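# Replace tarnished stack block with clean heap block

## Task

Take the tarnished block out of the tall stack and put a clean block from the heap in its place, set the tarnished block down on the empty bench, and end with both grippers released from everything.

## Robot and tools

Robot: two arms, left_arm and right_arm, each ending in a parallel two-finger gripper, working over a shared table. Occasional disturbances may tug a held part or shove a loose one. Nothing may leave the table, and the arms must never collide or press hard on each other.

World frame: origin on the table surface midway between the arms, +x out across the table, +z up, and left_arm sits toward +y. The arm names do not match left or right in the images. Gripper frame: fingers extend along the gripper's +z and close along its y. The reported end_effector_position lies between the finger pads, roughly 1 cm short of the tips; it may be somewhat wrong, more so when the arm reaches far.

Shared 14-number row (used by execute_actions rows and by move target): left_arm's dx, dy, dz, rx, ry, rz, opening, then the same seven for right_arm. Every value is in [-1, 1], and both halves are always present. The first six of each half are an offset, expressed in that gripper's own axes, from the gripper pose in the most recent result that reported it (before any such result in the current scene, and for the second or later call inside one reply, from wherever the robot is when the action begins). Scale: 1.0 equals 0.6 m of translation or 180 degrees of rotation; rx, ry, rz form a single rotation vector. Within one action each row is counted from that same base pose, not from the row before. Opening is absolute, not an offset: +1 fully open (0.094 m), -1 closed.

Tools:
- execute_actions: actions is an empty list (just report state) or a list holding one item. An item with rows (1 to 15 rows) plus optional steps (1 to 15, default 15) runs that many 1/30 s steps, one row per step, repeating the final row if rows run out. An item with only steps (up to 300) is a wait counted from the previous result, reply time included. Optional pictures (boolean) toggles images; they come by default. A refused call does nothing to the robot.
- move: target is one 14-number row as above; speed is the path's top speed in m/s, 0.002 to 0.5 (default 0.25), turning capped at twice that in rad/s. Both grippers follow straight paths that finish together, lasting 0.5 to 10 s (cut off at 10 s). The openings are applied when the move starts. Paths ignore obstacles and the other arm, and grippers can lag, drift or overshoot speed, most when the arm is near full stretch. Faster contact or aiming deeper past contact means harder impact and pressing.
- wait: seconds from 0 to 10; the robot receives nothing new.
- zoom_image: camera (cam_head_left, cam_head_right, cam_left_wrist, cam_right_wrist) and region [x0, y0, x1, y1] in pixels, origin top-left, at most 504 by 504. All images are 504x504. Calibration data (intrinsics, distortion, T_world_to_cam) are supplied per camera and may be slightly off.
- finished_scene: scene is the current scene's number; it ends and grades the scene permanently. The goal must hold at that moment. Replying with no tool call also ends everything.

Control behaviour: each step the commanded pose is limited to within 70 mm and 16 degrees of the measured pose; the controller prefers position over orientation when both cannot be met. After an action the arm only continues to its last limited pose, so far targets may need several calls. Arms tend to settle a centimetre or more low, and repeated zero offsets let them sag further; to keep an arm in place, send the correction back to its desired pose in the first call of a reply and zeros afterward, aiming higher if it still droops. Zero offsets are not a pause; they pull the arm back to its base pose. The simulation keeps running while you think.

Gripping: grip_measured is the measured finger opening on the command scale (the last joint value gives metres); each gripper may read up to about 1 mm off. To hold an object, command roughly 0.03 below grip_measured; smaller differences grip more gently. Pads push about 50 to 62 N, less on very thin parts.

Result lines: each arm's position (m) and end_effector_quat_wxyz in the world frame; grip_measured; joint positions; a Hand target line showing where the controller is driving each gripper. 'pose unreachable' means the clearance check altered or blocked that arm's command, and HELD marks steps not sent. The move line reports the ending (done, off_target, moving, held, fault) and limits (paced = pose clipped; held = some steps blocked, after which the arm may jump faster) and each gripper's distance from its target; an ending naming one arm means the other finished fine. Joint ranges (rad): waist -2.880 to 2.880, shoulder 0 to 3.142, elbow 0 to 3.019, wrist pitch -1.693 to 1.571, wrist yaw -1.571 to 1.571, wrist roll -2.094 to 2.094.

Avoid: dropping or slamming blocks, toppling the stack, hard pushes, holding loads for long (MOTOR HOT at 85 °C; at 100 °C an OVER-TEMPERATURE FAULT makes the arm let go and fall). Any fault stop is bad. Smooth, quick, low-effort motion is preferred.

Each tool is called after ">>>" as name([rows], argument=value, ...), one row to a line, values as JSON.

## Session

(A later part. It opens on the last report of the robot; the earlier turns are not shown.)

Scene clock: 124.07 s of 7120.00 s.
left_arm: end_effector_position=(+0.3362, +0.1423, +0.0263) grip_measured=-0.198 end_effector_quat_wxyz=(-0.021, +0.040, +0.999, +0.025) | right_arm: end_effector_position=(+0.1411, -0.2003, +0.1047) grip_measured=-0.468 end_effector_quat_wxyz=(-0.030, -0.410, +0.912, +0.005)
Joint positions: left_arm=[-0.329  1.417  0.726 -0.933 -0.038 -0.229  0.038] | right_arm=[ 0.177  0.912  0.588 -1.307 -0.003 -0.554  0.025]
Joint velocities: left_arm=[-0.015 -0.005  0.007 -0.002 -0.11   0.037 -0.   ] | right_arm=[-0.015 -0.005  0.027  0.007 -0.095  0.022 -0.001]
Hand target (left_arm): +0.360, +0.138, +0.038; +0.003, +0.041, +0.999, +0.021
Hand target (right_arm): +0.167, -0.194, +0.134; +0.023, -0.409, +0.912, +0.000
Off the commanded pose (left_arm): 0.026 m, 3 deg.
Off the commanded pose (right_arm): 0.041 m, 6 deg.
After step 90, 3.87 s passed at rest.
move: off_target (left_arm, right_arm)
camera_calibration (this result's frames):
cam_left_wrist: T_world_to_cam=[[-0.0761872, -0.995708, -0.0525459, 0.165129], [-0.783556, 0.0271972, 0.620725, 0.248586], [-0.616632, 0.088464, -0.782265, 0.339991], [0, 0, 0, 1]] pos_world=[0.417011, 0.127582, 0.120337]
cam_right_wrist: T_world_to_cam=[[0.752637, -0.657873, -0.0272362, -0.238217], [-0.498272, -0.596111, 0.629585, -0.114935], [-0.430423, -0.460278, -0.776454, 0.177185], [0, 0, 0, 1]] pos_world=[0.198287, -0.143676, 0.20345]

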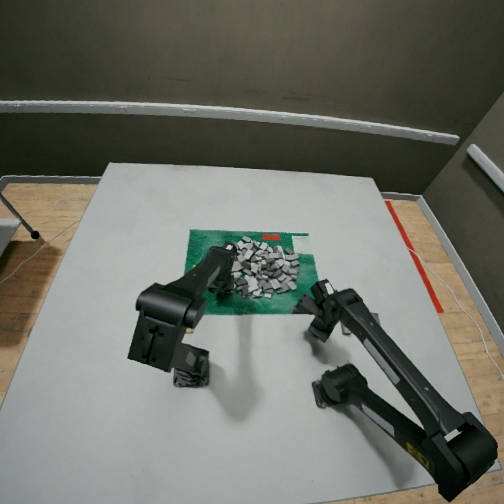

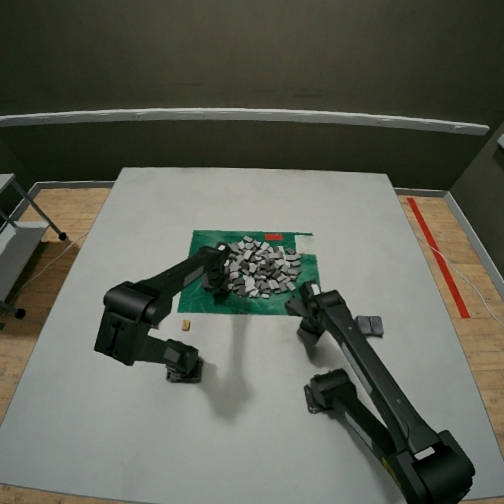

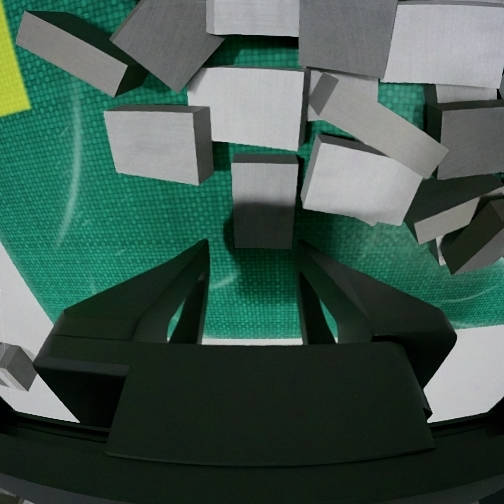

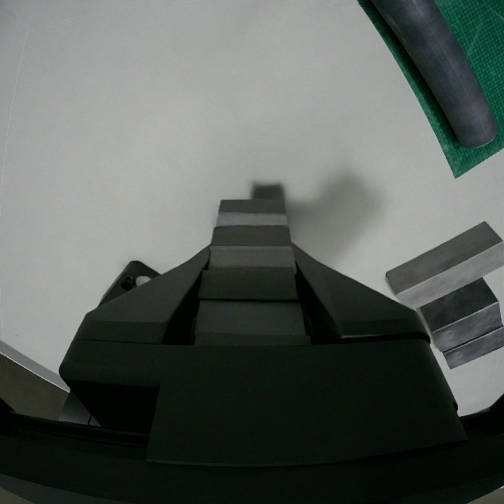

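>>> move(target=[-0.04,-0.018,-0.015,0.02,-0.035,0,-0.26,-0.03,-0.03,-0.05,0.015,-0.03,0,-0.53], speed=0.08)

Scene clock: 128.27 s of 7120.00 s.
left_arm: end_effector_position=(+0.3553, +0.1307, +0.0285) grip_measured=-0.258 end_effector_quat_wxyz=(+0.020, +0.040, +0.999, -0.001) | right_arm: end_effector_position=(+0.1398, -0.2048, +0.1029) grip_measured=-0.468 end_effector_quat_wxyz=(-0.030, -0.410, +0.912, +0.009)
Joint positions: left_arm=[-0.329  1.409  0.726 -0.849 -0.008 -0.228  0.035] | right_arm=[ 0.151  0.908  0.581 -1.307 -0.009 -0.58   0.025]
Joint velocities: left_arm=[-0.015 -0.015 -0.017  0.002 -0.095  0.007 -0.001] | right_arm=[-0.015 -0.005 -0.017 -0.017 -0.022 -0.051 -0.   ]
Hand target (left_arm): +0.360, +0.130, +0.034; +0.033, +0.040, +0.999, -0.007
Hand target (right_arm): +0.167, -0.199, +0.133; +0.023, -0.409, +0.912, +0.003
Off the commanded pose (left_arm): 0.007 m, 2 deg.
Off the commanded pose (right_arm): 0.042 m, 6 deg.
After step 90, 0.13 s passed at rest.
move: off_target (right_arm)
camera_calibration (this result's frames):
cam_left_wrist: T_world_to_cam=[[-0.0749519, -0.997186, -0.00176851, 0.153548], [-0.83026, 0.0614227, 0.553981, 0.276486], [-0.552313, 0.0429902, -0.832527, 0.339058], [0, 0, 0, 1]] pos_world=[0.42833, 0.121557, 0.129379]
cam_right_wrist: T_world_to_cam=[[0.751953, -0.658273, -0.0352629, -0.239357], [-0.495671, -0.599857, 0.628077, -0.118129], [-0.434599, -0.454806, -0.777351, 0.174931], [0, 0, 0, 1]] pos_world=[0.197457, -0.148863, 0.201737]

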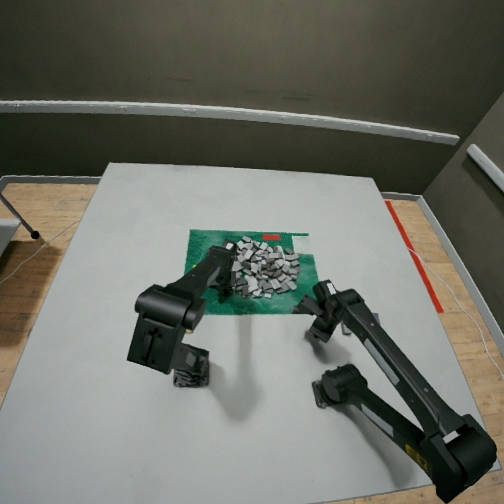

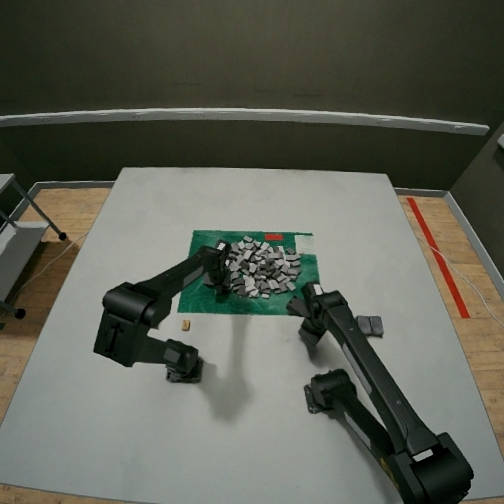

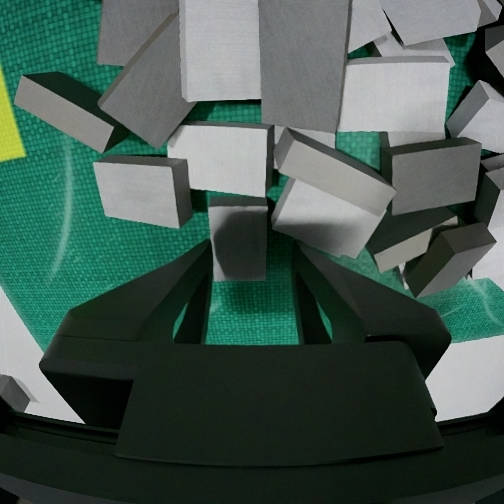

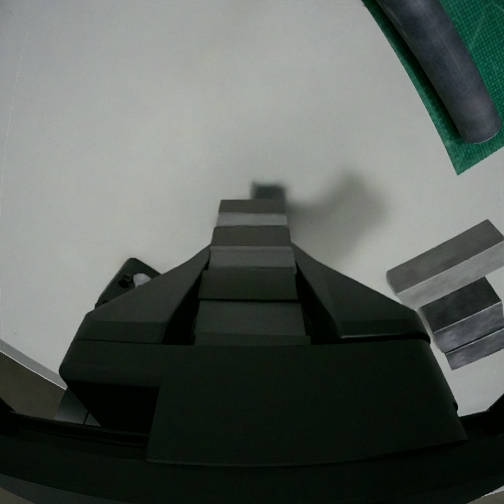

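>>> move(target=[0.015,0.017,0.008,0,0.012,0,-0.2,-0.03,-0.02,-0.05,0.015,-0.03,0,-0.53], speed=0.06)

Scene clock: 132.60 s of 7120.00 s.
left_arm: end_effector_position=(+0.3498, +0.1363, +0.0260) grip_measured=-0.202 end_effector_quat_wxyz=(+0.010, +0.042, +0.999, -0.001) | right_arm: end_effector_position=(+0.1373, -0.2046, +0.1028) grip_measured=-0.468 end_effector_quat_wxyz=(-0.026, -0.410, +0.912, +0.012)
Joint positions: left_arm=[-0.315  1.409  0.718 -0.861 -0.002 -0.21   0.037] | right_arm=[ 0.148  0.892  0.573 -1.307 -0.016 -0.583  0.025]
Joint velocities: left_arm=[-0.015 -0.005  0.002  0.017  0.022  0.051  0.   ] | right_arm=[ 0.005 -0.005 -0.032 -0.007 -0.022 -0.037 -0.   ]
Hand target (left_arm): +0.347, +0.141, +0.023; +0.001, +0.040, +0.999, -0.001
Hand target (right_arm): +0.162, -0.200, +0.131; +0.022, -0.409, +0.912, +0.007
Off the commanded pose (left_arm): 0.006 m, 1 deg.
Off the commanded pose (right_arm): 0.039 m, 6 deg.
After step 90, 0.20 s passed at rest.
move: off_target (right_arm)
camera_calibration (this result's frames):
cam_left_wrist: T_world_to_cam=[[-0.0785664, -0.996908, -0.00120602, 0.15989], [-0.818257, 0.0637957, 0.571302, 0.267986], [-0.569458, 0.0458719, -0.820739, 0.33898], [0, 0, 0, 1]] pos_world=[0.424878, 0.126749, 0.125306]
cam_right_wrist: T_world_to_cam=[[0.751862, -0.658266, -0.0372601, -0.237157], [-0.49953, -0.605618, 0.619433, -0.118989], [-0.430317, -0.447116, -0.784165, 0.175575], [0, 0, 0, 1]] pos_world=[0.194424, -0.149672, 0.202549]

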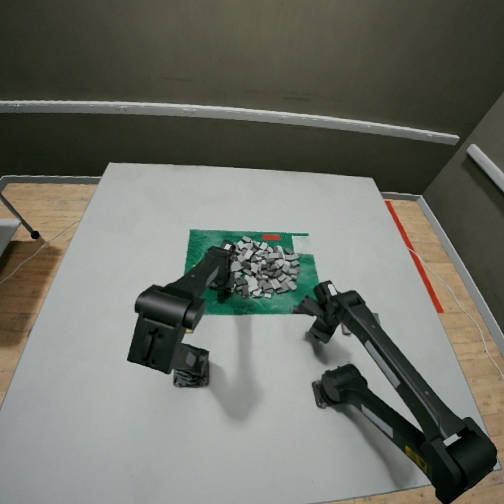

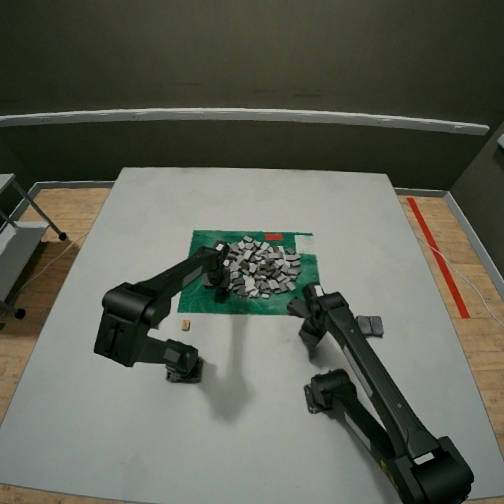

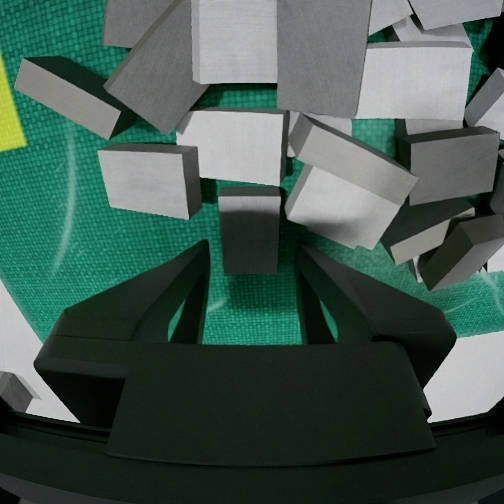

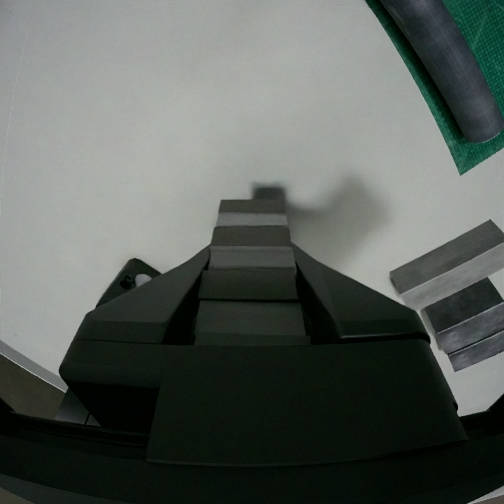

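>>> move(target=[0.002,0.003,0.028,0,0.006,0,-0.3,-0.04,-0.04,-0.05,0.015,-0.03,0,-0.53], speed=0.06)

Scene clock: 137.20 s of 7120.00 s.
left_arm: end_effector_position=(+0.3494, +0.1364, +0.0141) grip_measured=-0.298 end_effector_quat_wxyz=(+0.003, +0.042, +0.999, +0.000) | right_arm: end_effector_position=(+0.1390, -0.2093, +0.1003) grip_measured=-0.468 end_effector_quat_wxyz=(-0.022, -0.408, +0.912, +0.017)
Joint positions: left_arm=[-0.315  1.442  0.711 -0.834 -0.002 -0.209  0.033] | right_arm=[ 0.113  0.893  0.567 -1.296 -0.025 -0.615  0.025]
Joint velocities: left_arm=[-0.005 -0.005 -0.022 -0.012 -0.022  0.066  0.001] | right_arm=[-0.005  0.005 -0.007  0.002 -0.007 -0.037 -0.   ]
Hand target (left_arm): +0.349, +0.138, +0.009; +0.000, +0.042, +0.999, -0.001
Hand target (right_arm): +0.171, -0.203, +0.131; +0.027, -0.408, +0.912, +0.010
Off the commanded pose (left_arm): 0.005 m, 0 deg.
Off the commanded pose (right_arm): 0.046 m, 6 deg.
After step 90, 0.47 s passed at rest.
move: off_target (right_arm)
camera_calibration (this result's frames):
cam_left_wrist: T_world_to_cam=[[-0.0797393, -0.996808, -0.00398427, 0.160409], [-0.811029, 0.0625532, 0.581651, 0.271931], [-0.579545, 0.0496119, -0.813428, 0.331845], [0, 0, 0, 1]] pos_world=[0.425654, 0.126423, 0.112403]
cam_right_wrist: T_world_to_cam=[[0.749834, -0.660201, -0.0434011, -0.241129], [-0.502774, -0.611217, 0.611254, -0.119325], [-0.430078, -0.436518, -0.790243, 0.17504], [0, 0, 0, 1]] pos_world=[0.196094, -0.155719, 0.200797]

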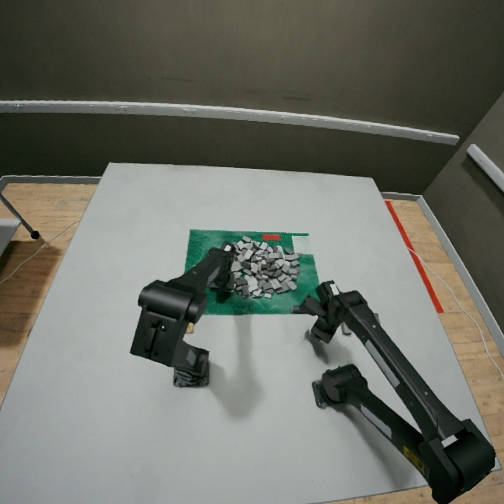

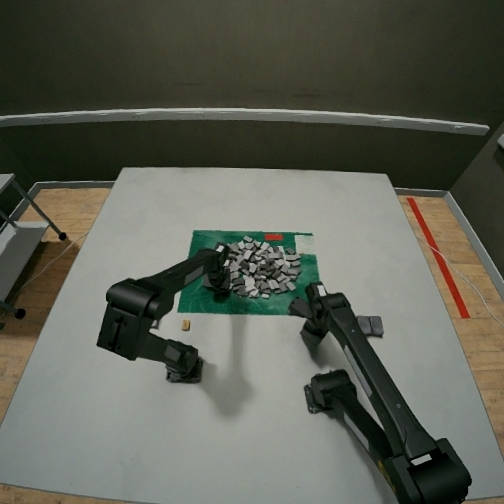

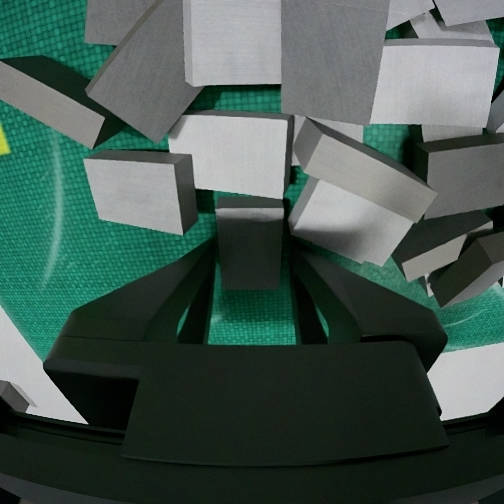

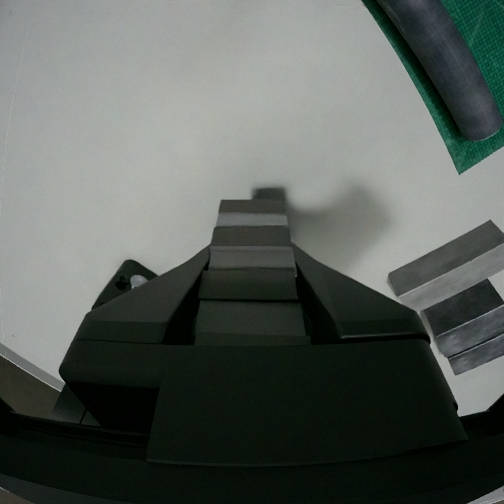

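>>> execute_actions([
  {"rows":[[0,0,0.008,0,0,0,-0.3,-0.04,-0.04,-0.05,0.015,-0.03,0,-0.53],[0,0,0.008,0,0,0,-0.3,-0.04,-0.04,-0.05,0.015,-0.03,0,-0.53],[0,0,0.008,0,0,0,-0.3,-0.04,-0.04,-0.05,0.015,-0.03,0,-0.53],[0,0,0.008,0,0,0,-0.3,-0.04,-0.04,-0.05,0.015,-0.03,0,-0.53],[0,0,0.008,0,0,0,-0.52,-0.04,-0.04,-0.05,0.015,-0.03,0,-0.53]]},
], pictures=false)

>>> move(target=[0,0,-0.09,0,-0.015,0,-0.52,-0.03,-0.02,-0.05,0.015,-0.03,0,-0.53], speed=0.12)

>>> move(target=[0.30,-0.115,-0.03,0,0,-0.3,-0.52,-0.03,-0.02,-0.05,0.015,-0.03,0,-0.53])

Scene clock: 149.93 s of 7120.00 s.
left_arm: end_effector_position=(+0.3504, +0.1361, +0.0139) grip_measured=-0.491 end_effector_quat_wxyz=(+0.006, +0.042, +0.999, -0.000) | right_arm: end_effector_position=(+0.1426, -0.2132, +0.1003) grip_measured=-0.468 end_effector_quat_wxyz=(-0.015, -0.406, +0.914, +0.023)
Joint positions: left_arm=[-0.315  1.442  0.71  -0.828 -0.002 -0.209  0.024] | right_arm=[ 0.077  0.893  0.567 -1.285 -0.038 -0.646  0.025]
Joint velocities: left_arm=[-0.005 -0.005 -0.012  0.017 -0.037 -0.022 -0.001] | right_arm=[-0.005 -0.005 -0.012 -0.007  0.081 -0.007  0.001]
Hand target (left_arm): +0.349, +0.136, +0.009; +0.003, +0.042, +0.999, +0.000
Hand target (right_arm): +0.173, -0.208, +0.128; +0.030, -0.407, +0.913, +0.015
Off the commanded pose (left_arm): 0.005 m, 0 deg.
Off the commanded pose (right_arm): 0.043 m, 5 deg.
Steps of this call (steps 1 to 90: nothing new was sent; then 9.23 s passed at rest; steps 91 to 105: all 15 steps of this action). Readings (end_effector_position):
91: left_arm (+0.3497, +0.1363, +0.0141) | right_arm (+0.1392, -0.2089, +0.1003)
92: left_arm (+0.3501, +0.1362, +0.0141) | right_arm (+0.1400, -0.2095, +0.1003)
94: left_arm (+0.3505, +0.1361, +0.0141) | right_arm (+0.1417, -0.2122, +0.1003)
98: left_arm (+0.3506, +0.1361, +0.0140) | right_arm (+0.1426, -0.2134, +0.1003)
105: the state above

Scene clock: 150.97 s of 7120.00 s.
left_arm: end_effector_position=(+0.3337, +0.1423, +0.0527) grip_measured=-0.491 end_effector_quat_wxyz=(+0.010, +0.042, +0.999, +0.002) | right_arm: end_effector_position=(+0.1412, -0.2122, +0.1017) grip_measured=-0.468 end_effector_quat_wxyz=(-0.007, -0.405, +0.914, +0.029)
Joint positions: left_arm=[-0.315  1.31   0.71  -0.953 -0.008 -0.209  0.024] | right_arm=[ 0.07   0.874  0.562 -1.285 -0.053 -0.65   0.025]
Joint velocities: left_arm=[-0.005 -0.005 -0.002 -0.022 -0.037 -0.022  0.   ] | right_arm=[-0.005  0.005 -0.007 -0.002 -0.022  0.037  0.001]
Hand target (left_arm): +0.349, +0.137, +0.068; +0.029, +0.042, +0.999, -0.001
Hand target (right_arm): +0.164, -0.209, +0.129; +0.037, -0.404, +0.914, +0.021
Off the commanded pose (left_arm): 0.023 m, 2 deg.
Off the commanded pose (right_arm): 0.037 m, 5 deg.
move: off_target (left_arm, right_arm)
camera_calibration (this result's frames):
cam_left_wrist: T_world_to_cam=[[-0.0795856, -0.996802, -0.00727198, 0.165265], [-0.818994, 0.0612272, 0.570526, 0.239814], [-0.568256, 0.0513614, -0.821247, 0.350218], [0, 0, 0, 1]] pos_world=[0.408572, 0.132066, 0.151997]
cam_right_wrist: T_world_to_cam=[[0.744678, -0.665453, -0.0512583, -0.24419], [-0.519544, -0.626178, 0.581356, -0.1186], [-0.418962, -0.406292, -0.812033, 0.18284], [0, 0, 0, 1]] pos_world=[0.196827, -0.162476, 0.204904]

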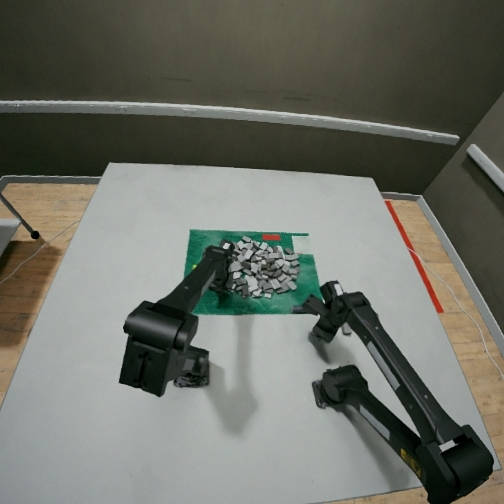

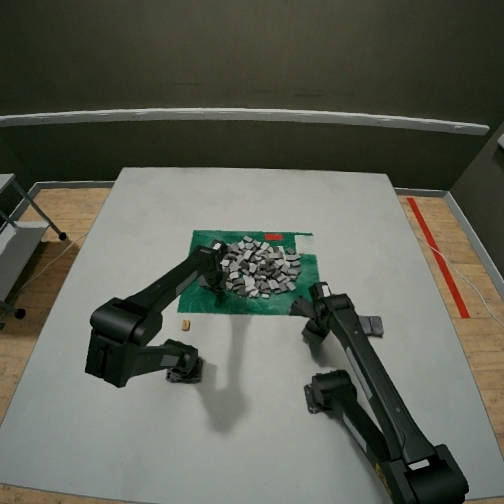

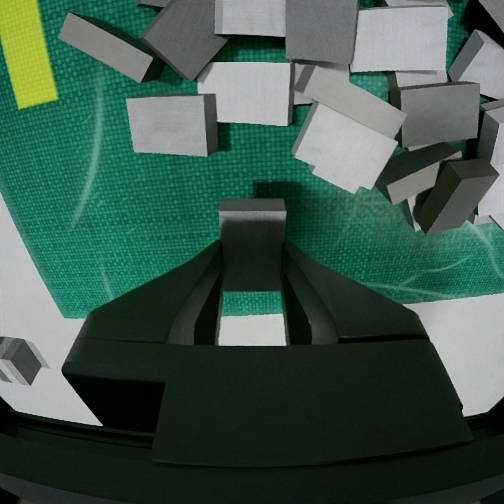

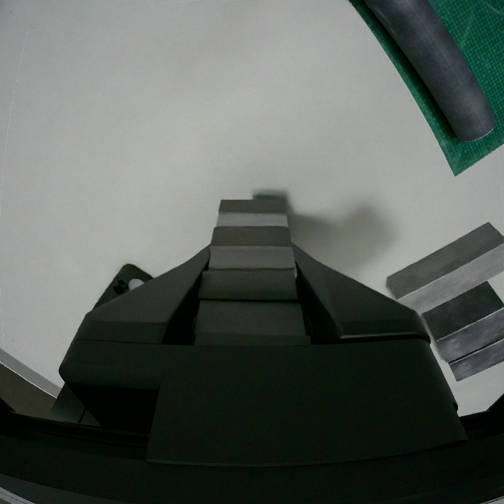

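Scene clock: 153.57 s of 7120.00 s.
left_arm: end_effector_position=(+0.1528, +0.0883, +0.0637) grip_measured=-0.491 end_effector_quat_wxyz=(+0.013, -0.417, +0.909, -0.001) | right_arm: end_effector_position=(+0.1367, -0.2120, +0.0998) grip_measured=-0.468 end_effector_quat_wxyz=(-0.003, -0.402, +0.915, +0.035)
Joint positions: left_arm=[-0.933  0.881  0.459 -1.14  -0.026 -1.77   0.024] | right_arm=[ 0.062  0.857  0.548 -1.285 -0.067 -0.654  0.025]
Joint velocities: left_arm=[ 0.005 -0.015 -0.002 -0.002  0.081  0.037 -0.   ] | right_arm=[ 0.005 -0.005 -0.002  0.002 -0.066 -0.007 -0.001]
Hand target (left_arm): +0.151, +0.088, +0.065; +0.016, -0.416, +0.909, -0.002
Hand target (right_arm): +0.162, -0.209, +0.131; +0.045, -0.402, +0.914, +0.026
Off the commanded pose (left_arm): 0.006 m, 0 deg.
Off the commanded pose (right_arm): 0.041 m, 6 deg.
move: off_target (right_arm)
camera_calibration (this result's frames):
cam_left_wrist: T_world_to_cam=[[0.760369, -0.649406, 0.010536, -0.0629826], [-0.53912, -0.622025, 0.567833, 0.106449], [-0.362201, -0.437443, -0.823076, 0.271041], [0, 0, 0, 1]] pos_world=[0.20345, 0.143878, 0.163305]
cam_right_wrist: T_world_to_cam=[[0.741452, -0.668291, -0.0602979, -0.240134], [-0.523446, -0.632284, 0.571158, -0.119482], [-0.419825, -0.391924, -0.818622, 0.183315], [0, 0, 0, 1]] pos_world=[0.192466, -0.164181, 0.203829]

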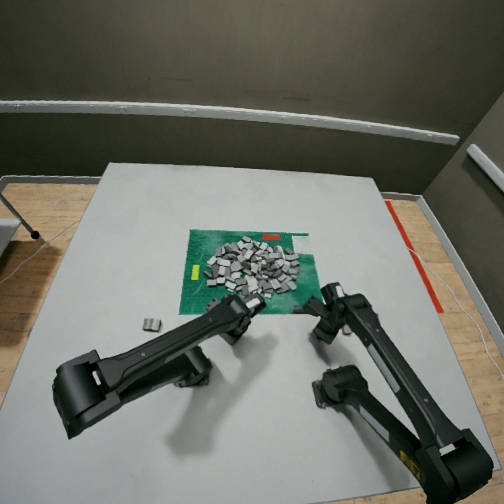

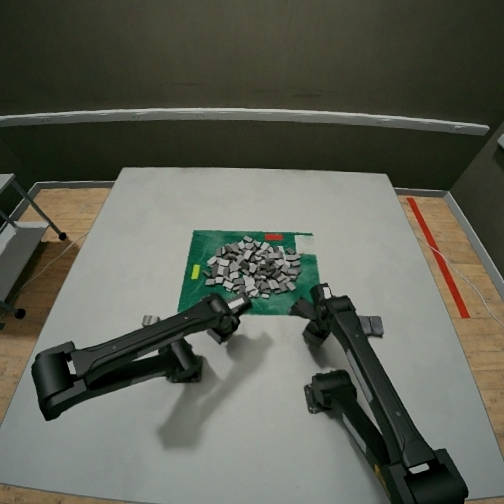

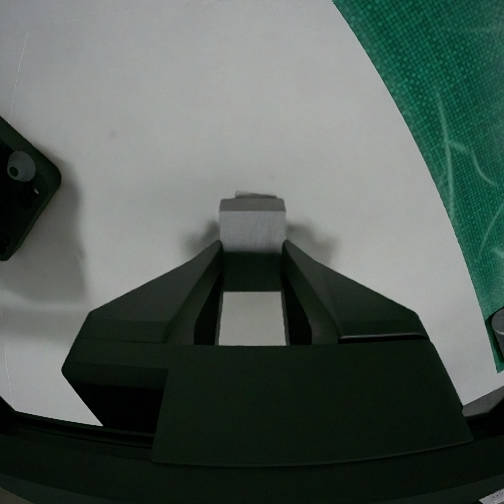

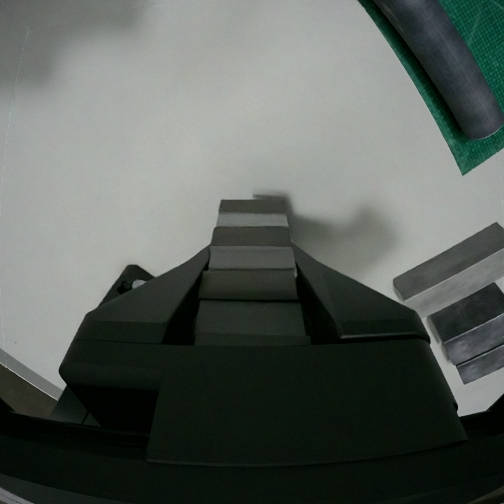

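>>> move(target=[0.016,0.001,0.09,-0.004,0.007,0,-0.52,-0.03,-0.03,-0.05,0.04,-0.01,0,-0.53], speed=0.06)

Scene clock: 158.43 s of 7120.00 s.
left_arm: end_effector_position=(+0.1494, +0.0851, +0.0135) grip_measured=-0.491 end_effector_quat_wxyz=(+0.003, -0.418, +0.908, +0.002) | right_arm: end_effector_position=(+0.1351, -0.2204, +0.0972) grip_measured=-0.468 end_effector_quat_wxyz=(-0.014, -0.401, +0.916, -0.003)
Joint positions: left_arm=[-0.939  1.012  0.371 -0.932 -0.006 -1.781  0.024] | right_arm=[ 0.093  0.851  0.539 -1.285  0.012 -0.618  0.025]
Joint velocities: left_arm=[-0.005  0.005 -0.017 -0.007 -0.037 -0.007 -0.   ] | right_arm=[-0.015 -0.015  0.007 -0.002  0.007  0.037 -0.001]
Hand target (left_arm): +0.148, +0.082, +0.010; +0.001, -0.416, +0.909, -0.000
Hand target (right_arm): +0.162, -0.213, +0.129; +0.037, -0.401, +0.915, -0.015
Off the commanded pose (left_arm): 0.006 m, 0 deg.
Off the commanded pose (right_arm): 0.043 m, 6 deg.
After step 90, 0.53 s passed at rest.
move: off_target (right_arm)
camera_calibration (this result's frames):
cam_left_wrist: T_world_to_cam=[[0.762869, -0.646541, -0.00380168, -0.0624614], [-0.524227, -0.621968, 0.581672, 0.128712], [-0.378439, -0.441746, -0.813415, 0.229792], [0, 0, 0, 1]] pos_world=[0.202087, 0.141181, 0.11181]
cam_right_wrist: T_world_to_cam=[[0.739765, -0.672865, 0.000794182, -0.251405], [-0.531874, -0.584032, 0.613202, -0.11641], [-0.412138, -0.454048, -0.789926, 0.159742], [0, 0, 0, 1]] pos_world=[0.189901, -0.164618, 0.197767]

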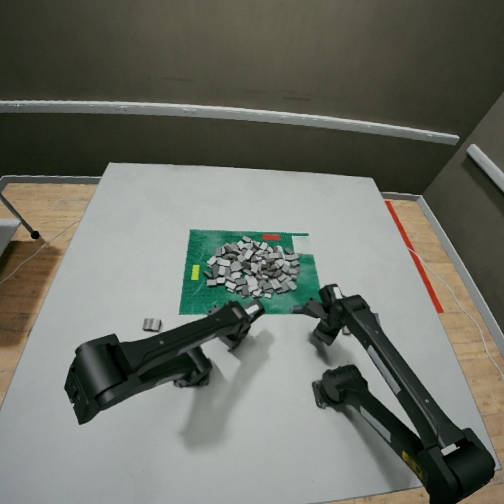

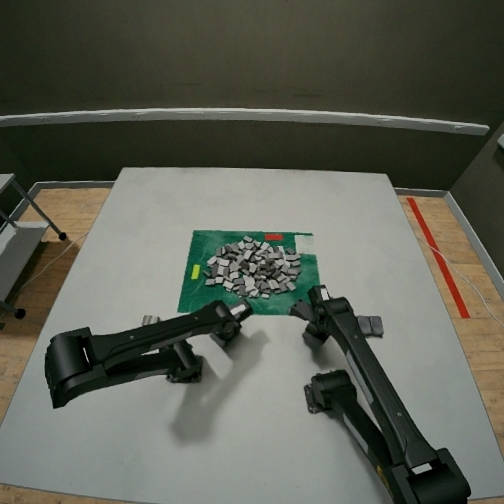

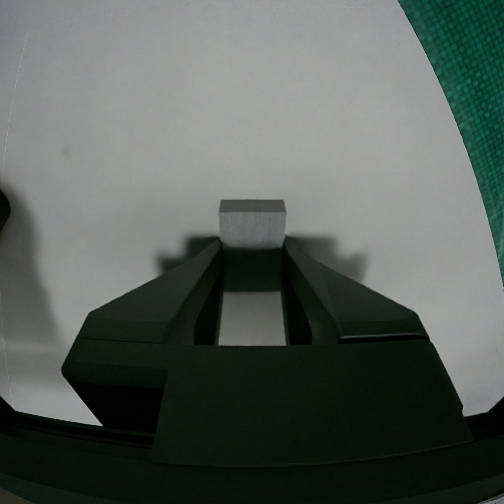

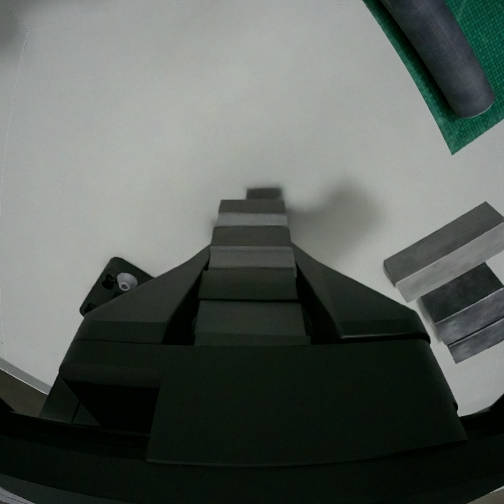

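>>> execute_actions([
  {"rows":[[0.01,0,0.011,0,0,0,-0.52,-0.03,-0.03,-0.05,0.02,-0.02,0,-0.53]],"steps":12},
], pictures=false)

>>> execute_actions([
  {"rows":[[0,0,0,0,0,0,0.2,-0.03,-0.03,-0.05,0.02,-0.02,0,-0.53]],"steps":12},
], pictures=false)

>>> move(target=[0,-0.02,-0.13,0.01,0,0,0.2,-0.03,-0.03,-0.05,0.02,-0.02,0,-0.53])

>>> move(target=[-0.55,0.1,-0.1,0,0.2,0,0.6,-0.15,0.05,-0.05,0.02,-0.02,0,-0.53])

Scene clock: 169.40 s of 7120.00 s.
left_arm: end_effector_position=(+0.1492, +0.0836, +0.0135) grip_measured=-0.491 end_effector_quat_wxyz=(+0.006, -0.420, +0.907, +0.000) | right_arm: end_effector_position=(+0.1355, -0.2220, +0.0972) grip_measured=-0.468 end_effector_quat_wxyz=(-0.015, -0.400, +0.916, -0.008)
Joint positions: left_arm=[-0.95   1.012  0.371 -0.928 -0.012 -1.796  0.024] | right_arm=[ 0.093  0.851  0.539 -1.285  0.022 -0.617  0.025]
Joint velocities: left_arm=[-0.005 -0.005 -0.012  0.002  0.081 -0.037  0.   ] | right_arm=[-0.015 -0.005  0.007 -0.022 -0.037 -0.037 -0.001]
Hand target (left_arm): +0.146, +0.081, +0.007; +0.003, -0.418, +0.908, +0.001
Hand target (right_arm): +0.160, -0.219, +0.126; +0.027, -0.400, +0.916, -0.019
Off the commanded pose (left_arm): 0.008 m, 0 deg.
Off the commanded pose (right_arm): 0.039 m, 5 deg.
Steps of this call (steps 1 to 90: nothing new was sent; then 7.57 s passed at rest; steps 91 to 102: all 12 steps of this action). Readings (end_effector_position):
91: left_arm (+0.1494, +0.0849, +0.0135) | right_arm (+0.1353, -0.2210, +0.0972)
92: left_arm (+0.1494, +0.0848, +0.0135) | right_arm (+0.1354, -0.2218, +0.0972)
94: left_arm (+0.1492, +0.0840, +0.0135) | right_arm (+0.1355, -0.2220, +0.0972)
98: left_arm (+0.1492, +0.0836, +0.0135) | right_arm (+0.1355, -0.2220, +0.0972)
102: the state above

Scene clock: 169.80 s of 7120.00 s.
left_arm: end_effector_position=(+0.1488, +0.0842, +0.0130) grip_measured=+0.198 end_effector_quat_wxyz=(+0.006, -0.420, +0.907, +0.001) | right_arm: end_effector_position=(+0.1358, -0.2237, +0.0973) grip_measured=-0.468 end_effector_quat_wxyz=(-0.016, -0.400, +0.916, -0.013)
Joint positions: left_arm=[-0.95   1.012  0.37  -0.928 -0.012 -1.796  0.056] | right_arm=[ 0.093  0.851  0.539 -1.285  0.031 -0.617  0.025]
Joint velocities: left_arm=[-0.005 -0.005 -0.002  0.007  0.095 -0.037  0.   ] | right_arm=[ 0.005 -0.005 -0.007  0.017 -0.022 -0.007  0.001]
Hand target (left_arm): +0.149, +0.084, +0.013; +0.006, -0.420, +0.907, +0.000
Hand target (right_arm): +0.160, -0.221, +0.126; +0.026, -0.400, +0.916, -0.024
Off the commanded pose (left_arm): 0.001 m, 0 deg.
Off the commanded pose (right_arm): 0.039 m, 5 deg.
Steps of this call (steps 1 to 12: all 12 steps of this action). Readings (end_effector_position):
1: left_arm (+0.1493, +0.0836, +0.0135) | right_arm (+0.1356, -0.2227, +0.0972)
2: left_arm (+0.1491, +0.0839, +0.0133) | right_arm (+0.1358, -0.2235, +0.0973)
4: left_arm (+0.1488, +0.0842, +0.0130) | right_arm (+0.1358, -0.2237, +0.0973)
8: left_arm (+0.1488, +0.0842, +0.0130) | right_arm (+0.1358, -0.2237, +0.0973)
12: the state above

Scene clock: 170.93 s of 7120.00 s.
left_arm: end_effector_position=(+0.1475, +0.0869, +0.0755) grip_measured=+0.198 end_effector_quat_wxyz=(+0.007, -0.420, +0.907, +0.004) | right_arm: end_effector_position=(+0.1337, -0.2259, +0.0949) grip_measured=-0.468 end_effector_quat_wxyz=(-0.020, -0.401, +0.916, -0.017)
Joint positions: left_arm=[-0.95   0.866  0.486 -1.195 -0.016 -1.796  0.056] | right_arm=[ 0.093  0.851  0.533 -1.285  0.041 -0.617  0.025]
Joint velocities: left_arm=[-0.005 -0.005  0.007  0.002 -0.007 -0.051 -0.002] | right_arm=[-0.005 -0.005 -0.012  0.027 -0.051 -0.037 -0.001]
Hand target (left_arm): +0.157, +0.077, +0.091; +0.013, -0.420, +0.907, -0.013
Hand target (right_arm): +0.160, -0.222, +0.126; +0.025, -0.400, +0.916, -0.029
Off the commanded pose (left_arm): 0.021 m, 2 deg.
Off the commanded pose (right_arm): 0.043 m, 5 deg.
move: off_target (left_arm, right_arm)
camera_calibration (this result's frames):
cam_left_wrist: T_world_to_cam=[[0.76558, -0.643327, -0.00412648, -0.0602238], [-0.525168, -0.628645, 0.573589, 0.0941667], [-0.3716, -0.436961, -0.819133, 0.279311], [0, 0, 0, 1]] pos_world=[0.199351, 0.142502, 0.174532]
cam_right_wrist: T_world_to_cam=[[0.739855, -0.672442, 0.0208996, -0.255908], [-0.531435, -0.565099, 0.631062, -0.116435], [-0.412542, -0.478001, -0.775451, 0.148111], [0, 0, 0, 1]] pos_world=[0.188559, -0.167084, 0.193679]

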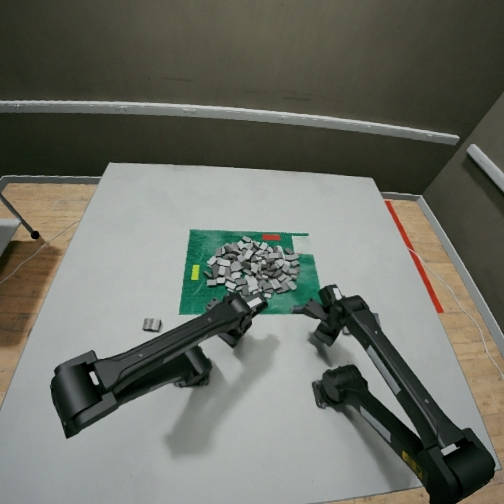

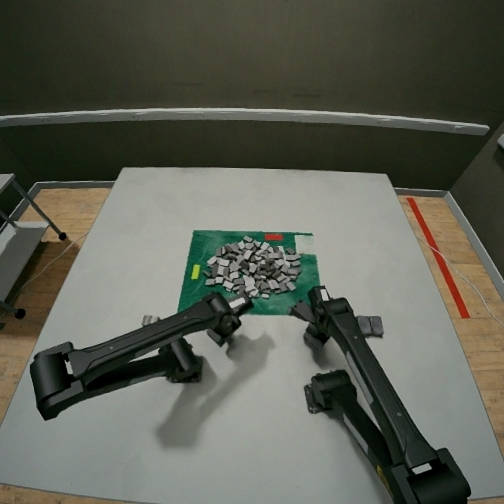

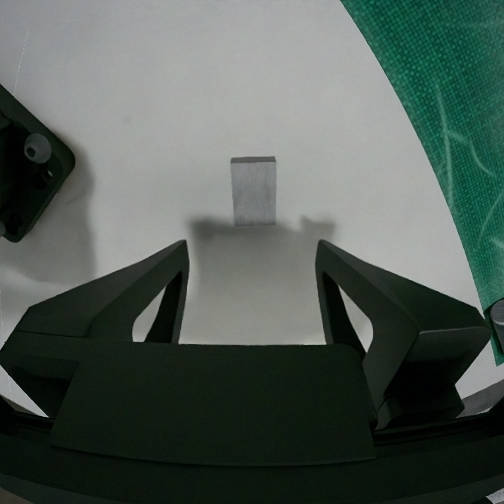

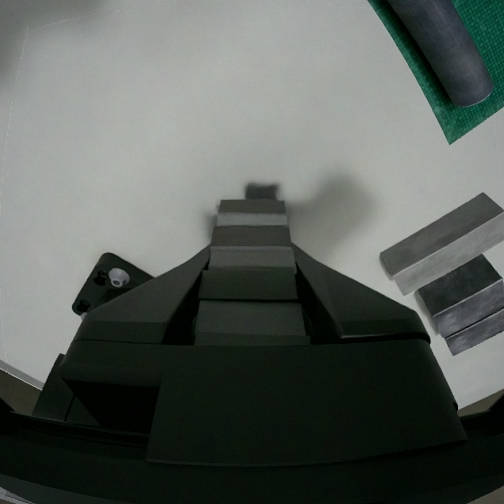

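Scene clock: 172.83 s of 7120.00 s.
left_arm: end_effector_position=(+0.3002, +0.3678, +0.1264) grip_measured=+0.598 end_effector_quat_wxyz=(-0.283, -0.403, +0.860, -0.136) | right_arm: end_effector_position=(+0.1407, -0.1590, +0.0895) grip_measured=-0.468 end_effector_quat_wxyz=(-0.027, -0.402, +0.914, -0.037)
Joint positions: left_arm=[ 0.562  1.598  1.1   -1.689  0.178 -0.236  0.075] | right_arm=[ 0.428  0.988  0.586 -1.232  0.067 -0.285  0.025]
Joint velocities: left_arm=[-0.005 -0.015 -0.017  0.002  0.022  0.037 -0.   ] | right_arm=[-0.005  0.005 -0.007 -0.007 -0.051 -0.007  0.   ]
Hand target (left_arm): +0.309, +0.376, +0.136; -0.270, -0.399, +0.866, -0.135
Hand target (right_arm): +0.171, -0.139, +0.121; +0.024, -0.401, +0.915, -0.033
Off the commanded pose (left_arm): 0.022 m, 2 deg.
Off the commanded pose (right_arm): 0.049 m, 6 deg.
joint sent to its limit (left arm) — the command would take joint 4 (wrist pitch) past its lower limit, so that joint was sent only as far as its limit.
move: off_target (left_arm, right_arm)
camera_calibration (this result's frames):
cam_left_wrist: T_world_to_cam=[[0.771052, -0.636773, -0.000121024, -0.000699671], [-0.190759, -0.231167, 0.95403, 0.0270312], [-0.607528, -0.735583, -0.299712, 0.615496], [0, 0, 0, 1]] pos_world=[0.379627, 0.458551, 0.158682]
cam_right_wrist: T_world_to_cam=[[0.743151, -0.667084, 0.0522045, -0.21837], [-0.530782, -0.540202, 0.653034, -0.0696168], [-0.407427, -0.513012, -0.755527, 0.170655], [0, 0, 0, 1]] pos_world=[0.19486, -0.0957303, 0.185797]

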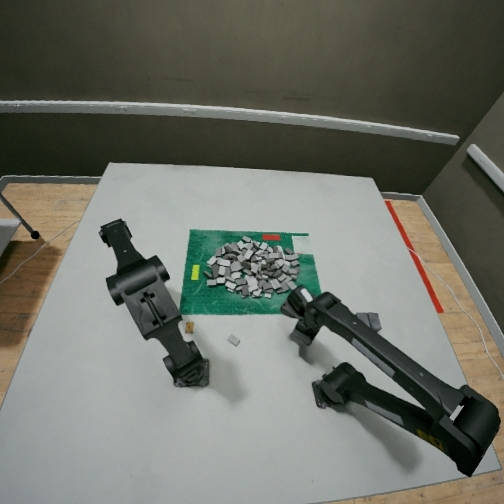

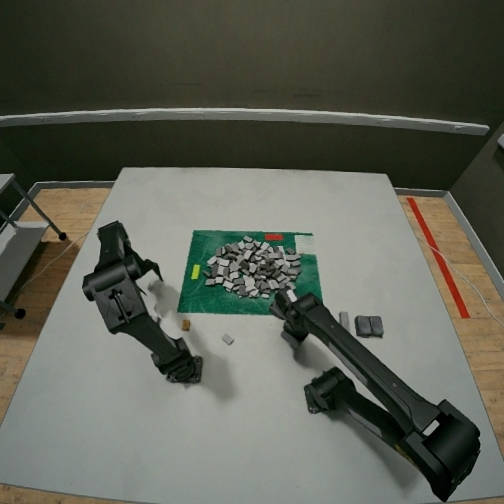

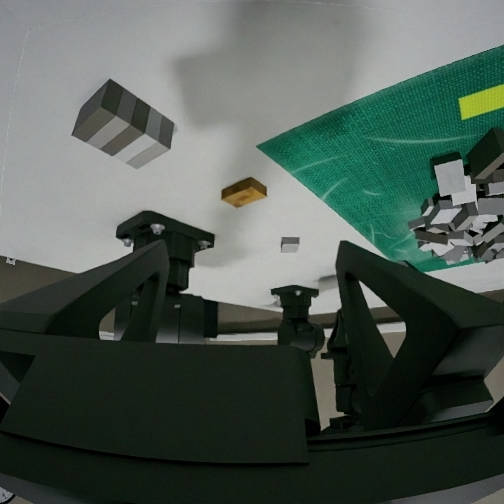

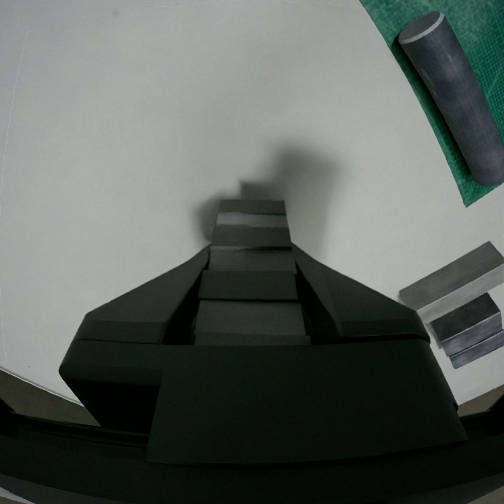

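>>> move(target=[0,0,-0.02,0,-0.01,0,0.6,-0.366,0.28,-0.07,-0.025,-0.05,-0.012,-0.53], speed=0.15)

Scene clock: 180.10 s of 7120.00 s.
left_arm: end_effector_position=(+0.2997, +0.3684, +0.1263) grip_measured=+0.598 end_effector_quat_wxyz=(-0.283, -0.401, +0.861, -0.134) | right_arm: end_effector_position=(+0.1471, +0.0828, +0.0746) grip_measured=-0.468 end_effector_quat_wxyz=(-0.012, -0.421, +0.907, -0.000)
Joint positions: left_arm=[ 0.562  1.598  1.1   -1.689  0.174 -0.233  0.075] | right_arm=[ 0.942  1.498  0.969 -1.061 -0.013  0.187  0.025]
Joint velocities: left_arm=[-0.005 -0.015  0.002 -0.002  0.066  0.066 -0.001] | right_arm=[ 0.015 -0.024 -0.002 -0.007 -0.037  0.037  0.   ]
Hand target (left_arm): +0.304, +0.373, +0.136; -0.270, -0.405, +0.864, -0.130
Hand target (right_arm): +0.163, +0.117, +0.109; +0.031, -0.419, +0.907, +0.032
Off the commanded pose (left_arm): 0.012 m, 2 deg.
Off the commanded pose (right_arm): 0.051 m, 6 deg.
After step 90, 2.03 s passed at rest.
move: off_target (left_arm, right_arm)
camera_calibration (this result's frames):
cam_left_wrist: T_world_to_cam=[[0.767794, -0.640694, -0.00187483, 0.00270718], [-0.191317, -0.232061, 0.953701, 0.0277219], [-0.611466, -0.731887, -0.300751, 0.615554], [0, 0, 0, 1]] pos_world=[0.379616, 0.458684, 0.158695]
cam_right_wrist: T_world_to_cam=[[0.768833, -0.639445, -0.00229572, -0.0630443], [-0.506651, -0.611352, 0.607909, 0.0797953], [-0.390128, -0.466218, -0.794003, 0.282575], [0, 0, 0, 1]] pos_world=[0.199139, 0.140211, 0.175712]

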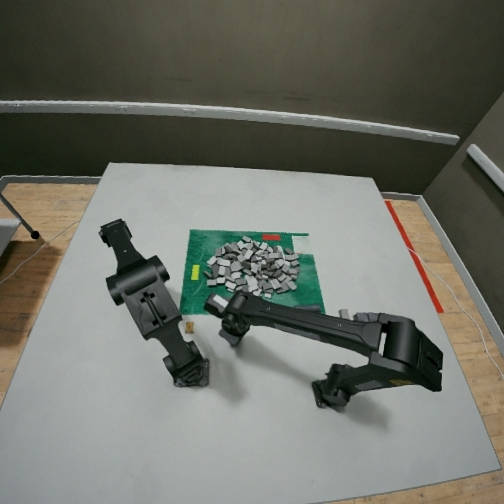

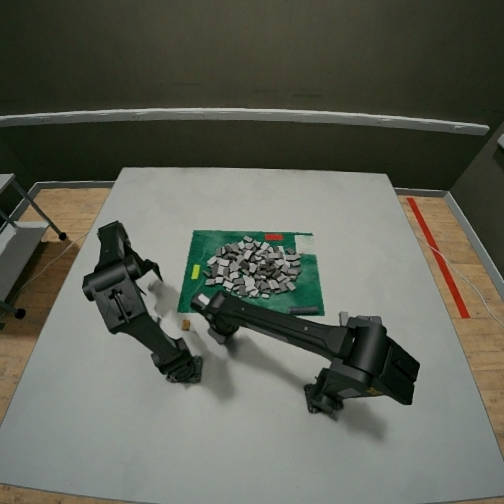

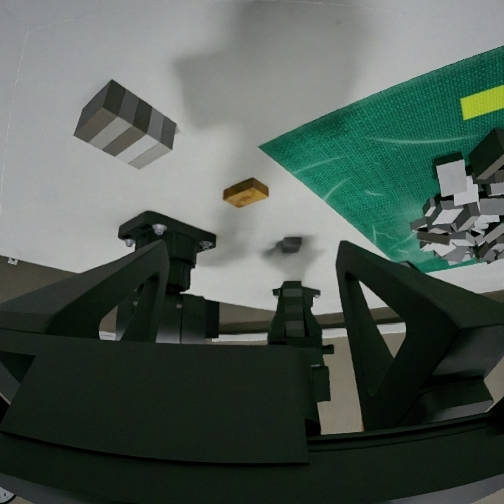

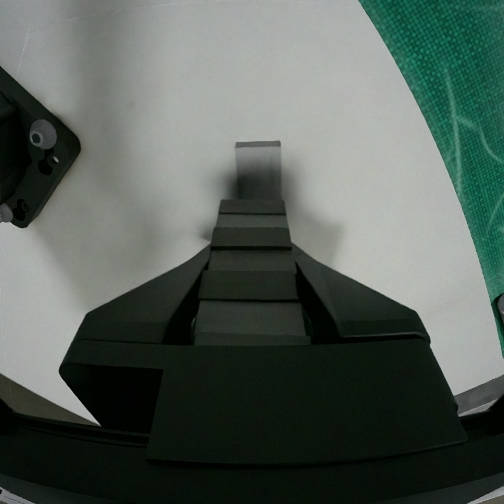

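>>> move(target=[0,0,-0.02,0,-0.01,0,0.6,-0.022,-0.009,0.062,0.003,-0.012,-0.005,-0.53], speed=0.06)

>>> zoom_image(camera="cam_right_wrist", region=[190,150,320,260])

Scene clock: 185.50 s of 7120.00 s.
left_arm: end_effector_position=(+0.2991, +0.3691, +0.1262) grip_measured=+0.598 end_effector_quat_wxyz=(-0.284, -0.401, +0.861, -0.132) | right_arm: end_effector_position=(+0.1485, +0.0811, +0.0279) grip_measured=-0.468 end_effector_quat_wxyz=(-0.012, -0.428, +0.904, -0.008)
Joint positions: left_arm=[ 0.562  1.598  1.1   -1.689  0.169 -0.233  0.075] | right_arm=[ 0.942  1.577  0.914 -0.936 -0.001  0.171  0.025]
Joint velocities: left_arm=[-0.005  0.005  0.007 -0.007 -0.095 -0.022 -0.   ] | right_arm=[-0.005 -0.005 -0.007 -0.002 -0.066 -0.037 -0.001]
Hand target (left_arm): +0.304, +0.374, +0.136; -0.270, -0.403, +0.865, -0.128
Hand target (right_arm): +0.158, +0.089, +0.038; +0.008, -0.428, +0.904, +0.003
Off the commanded pose (left_arm): 0.012 m, 2 deg.
Off the commanded pose (right_arm): 0.016 m, 3 deg.
After step 90, 1.37 s passed at rest.
move: off_target (left_arm, right_arm)
camera_calibration (this result's frames):
cam_left_wrist: T_world_to_cam=[[0.765943, -0.642882, -0.00575014, 0.00538564], [-0.189861, -0.234732, 0.953338, 0.0284808], [-0.614234, -0.729111, -0.30185, 0.615614], [0, 0, 0, 1]] pos_world=[0.379413, 0.458999, 0.158702]
cam_right_wrist: T_world_to_cam=[[0.779131, -0.626769, 0.0107659, -0.0682762], [-0.500474, -0.61161, 0.612747, 0.106875], [-0.377466, -0.482798, -0.790206, 0.244578], [0, 0, 0, 1]] pos_world=[0.199004, 0.140654, 0.128514]

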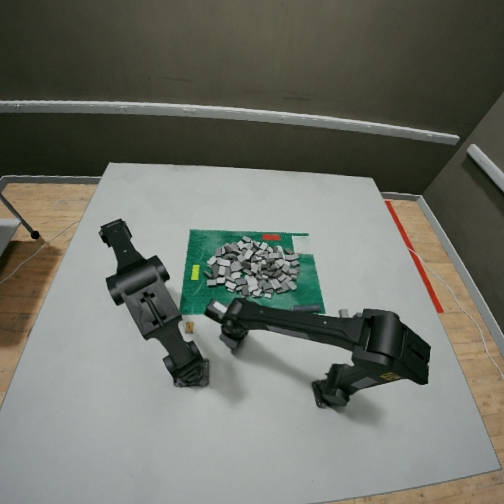

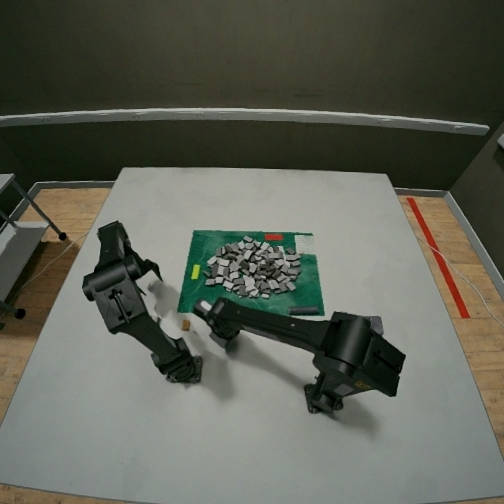

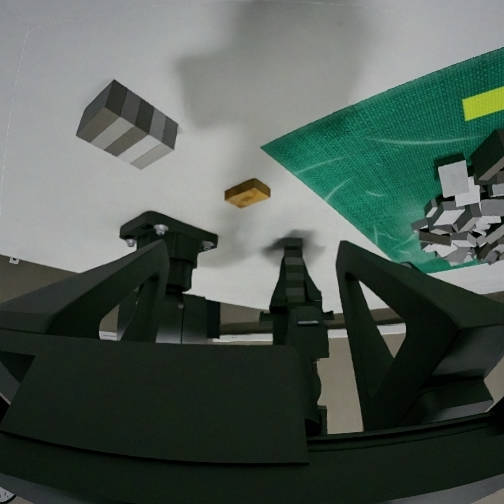

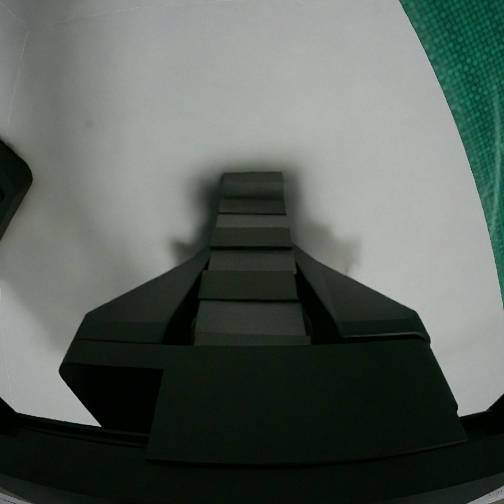

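Region (190, 150, 320, 260) of cam_right_wrist's 504x504 image, scaled by 3.877, with more detail than that image has; it fills the top 426 rows of this view, and the rest is white.

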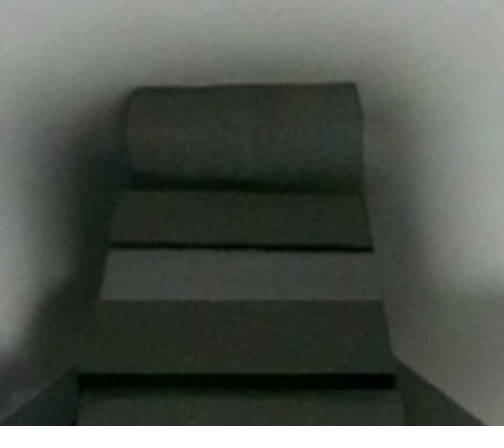

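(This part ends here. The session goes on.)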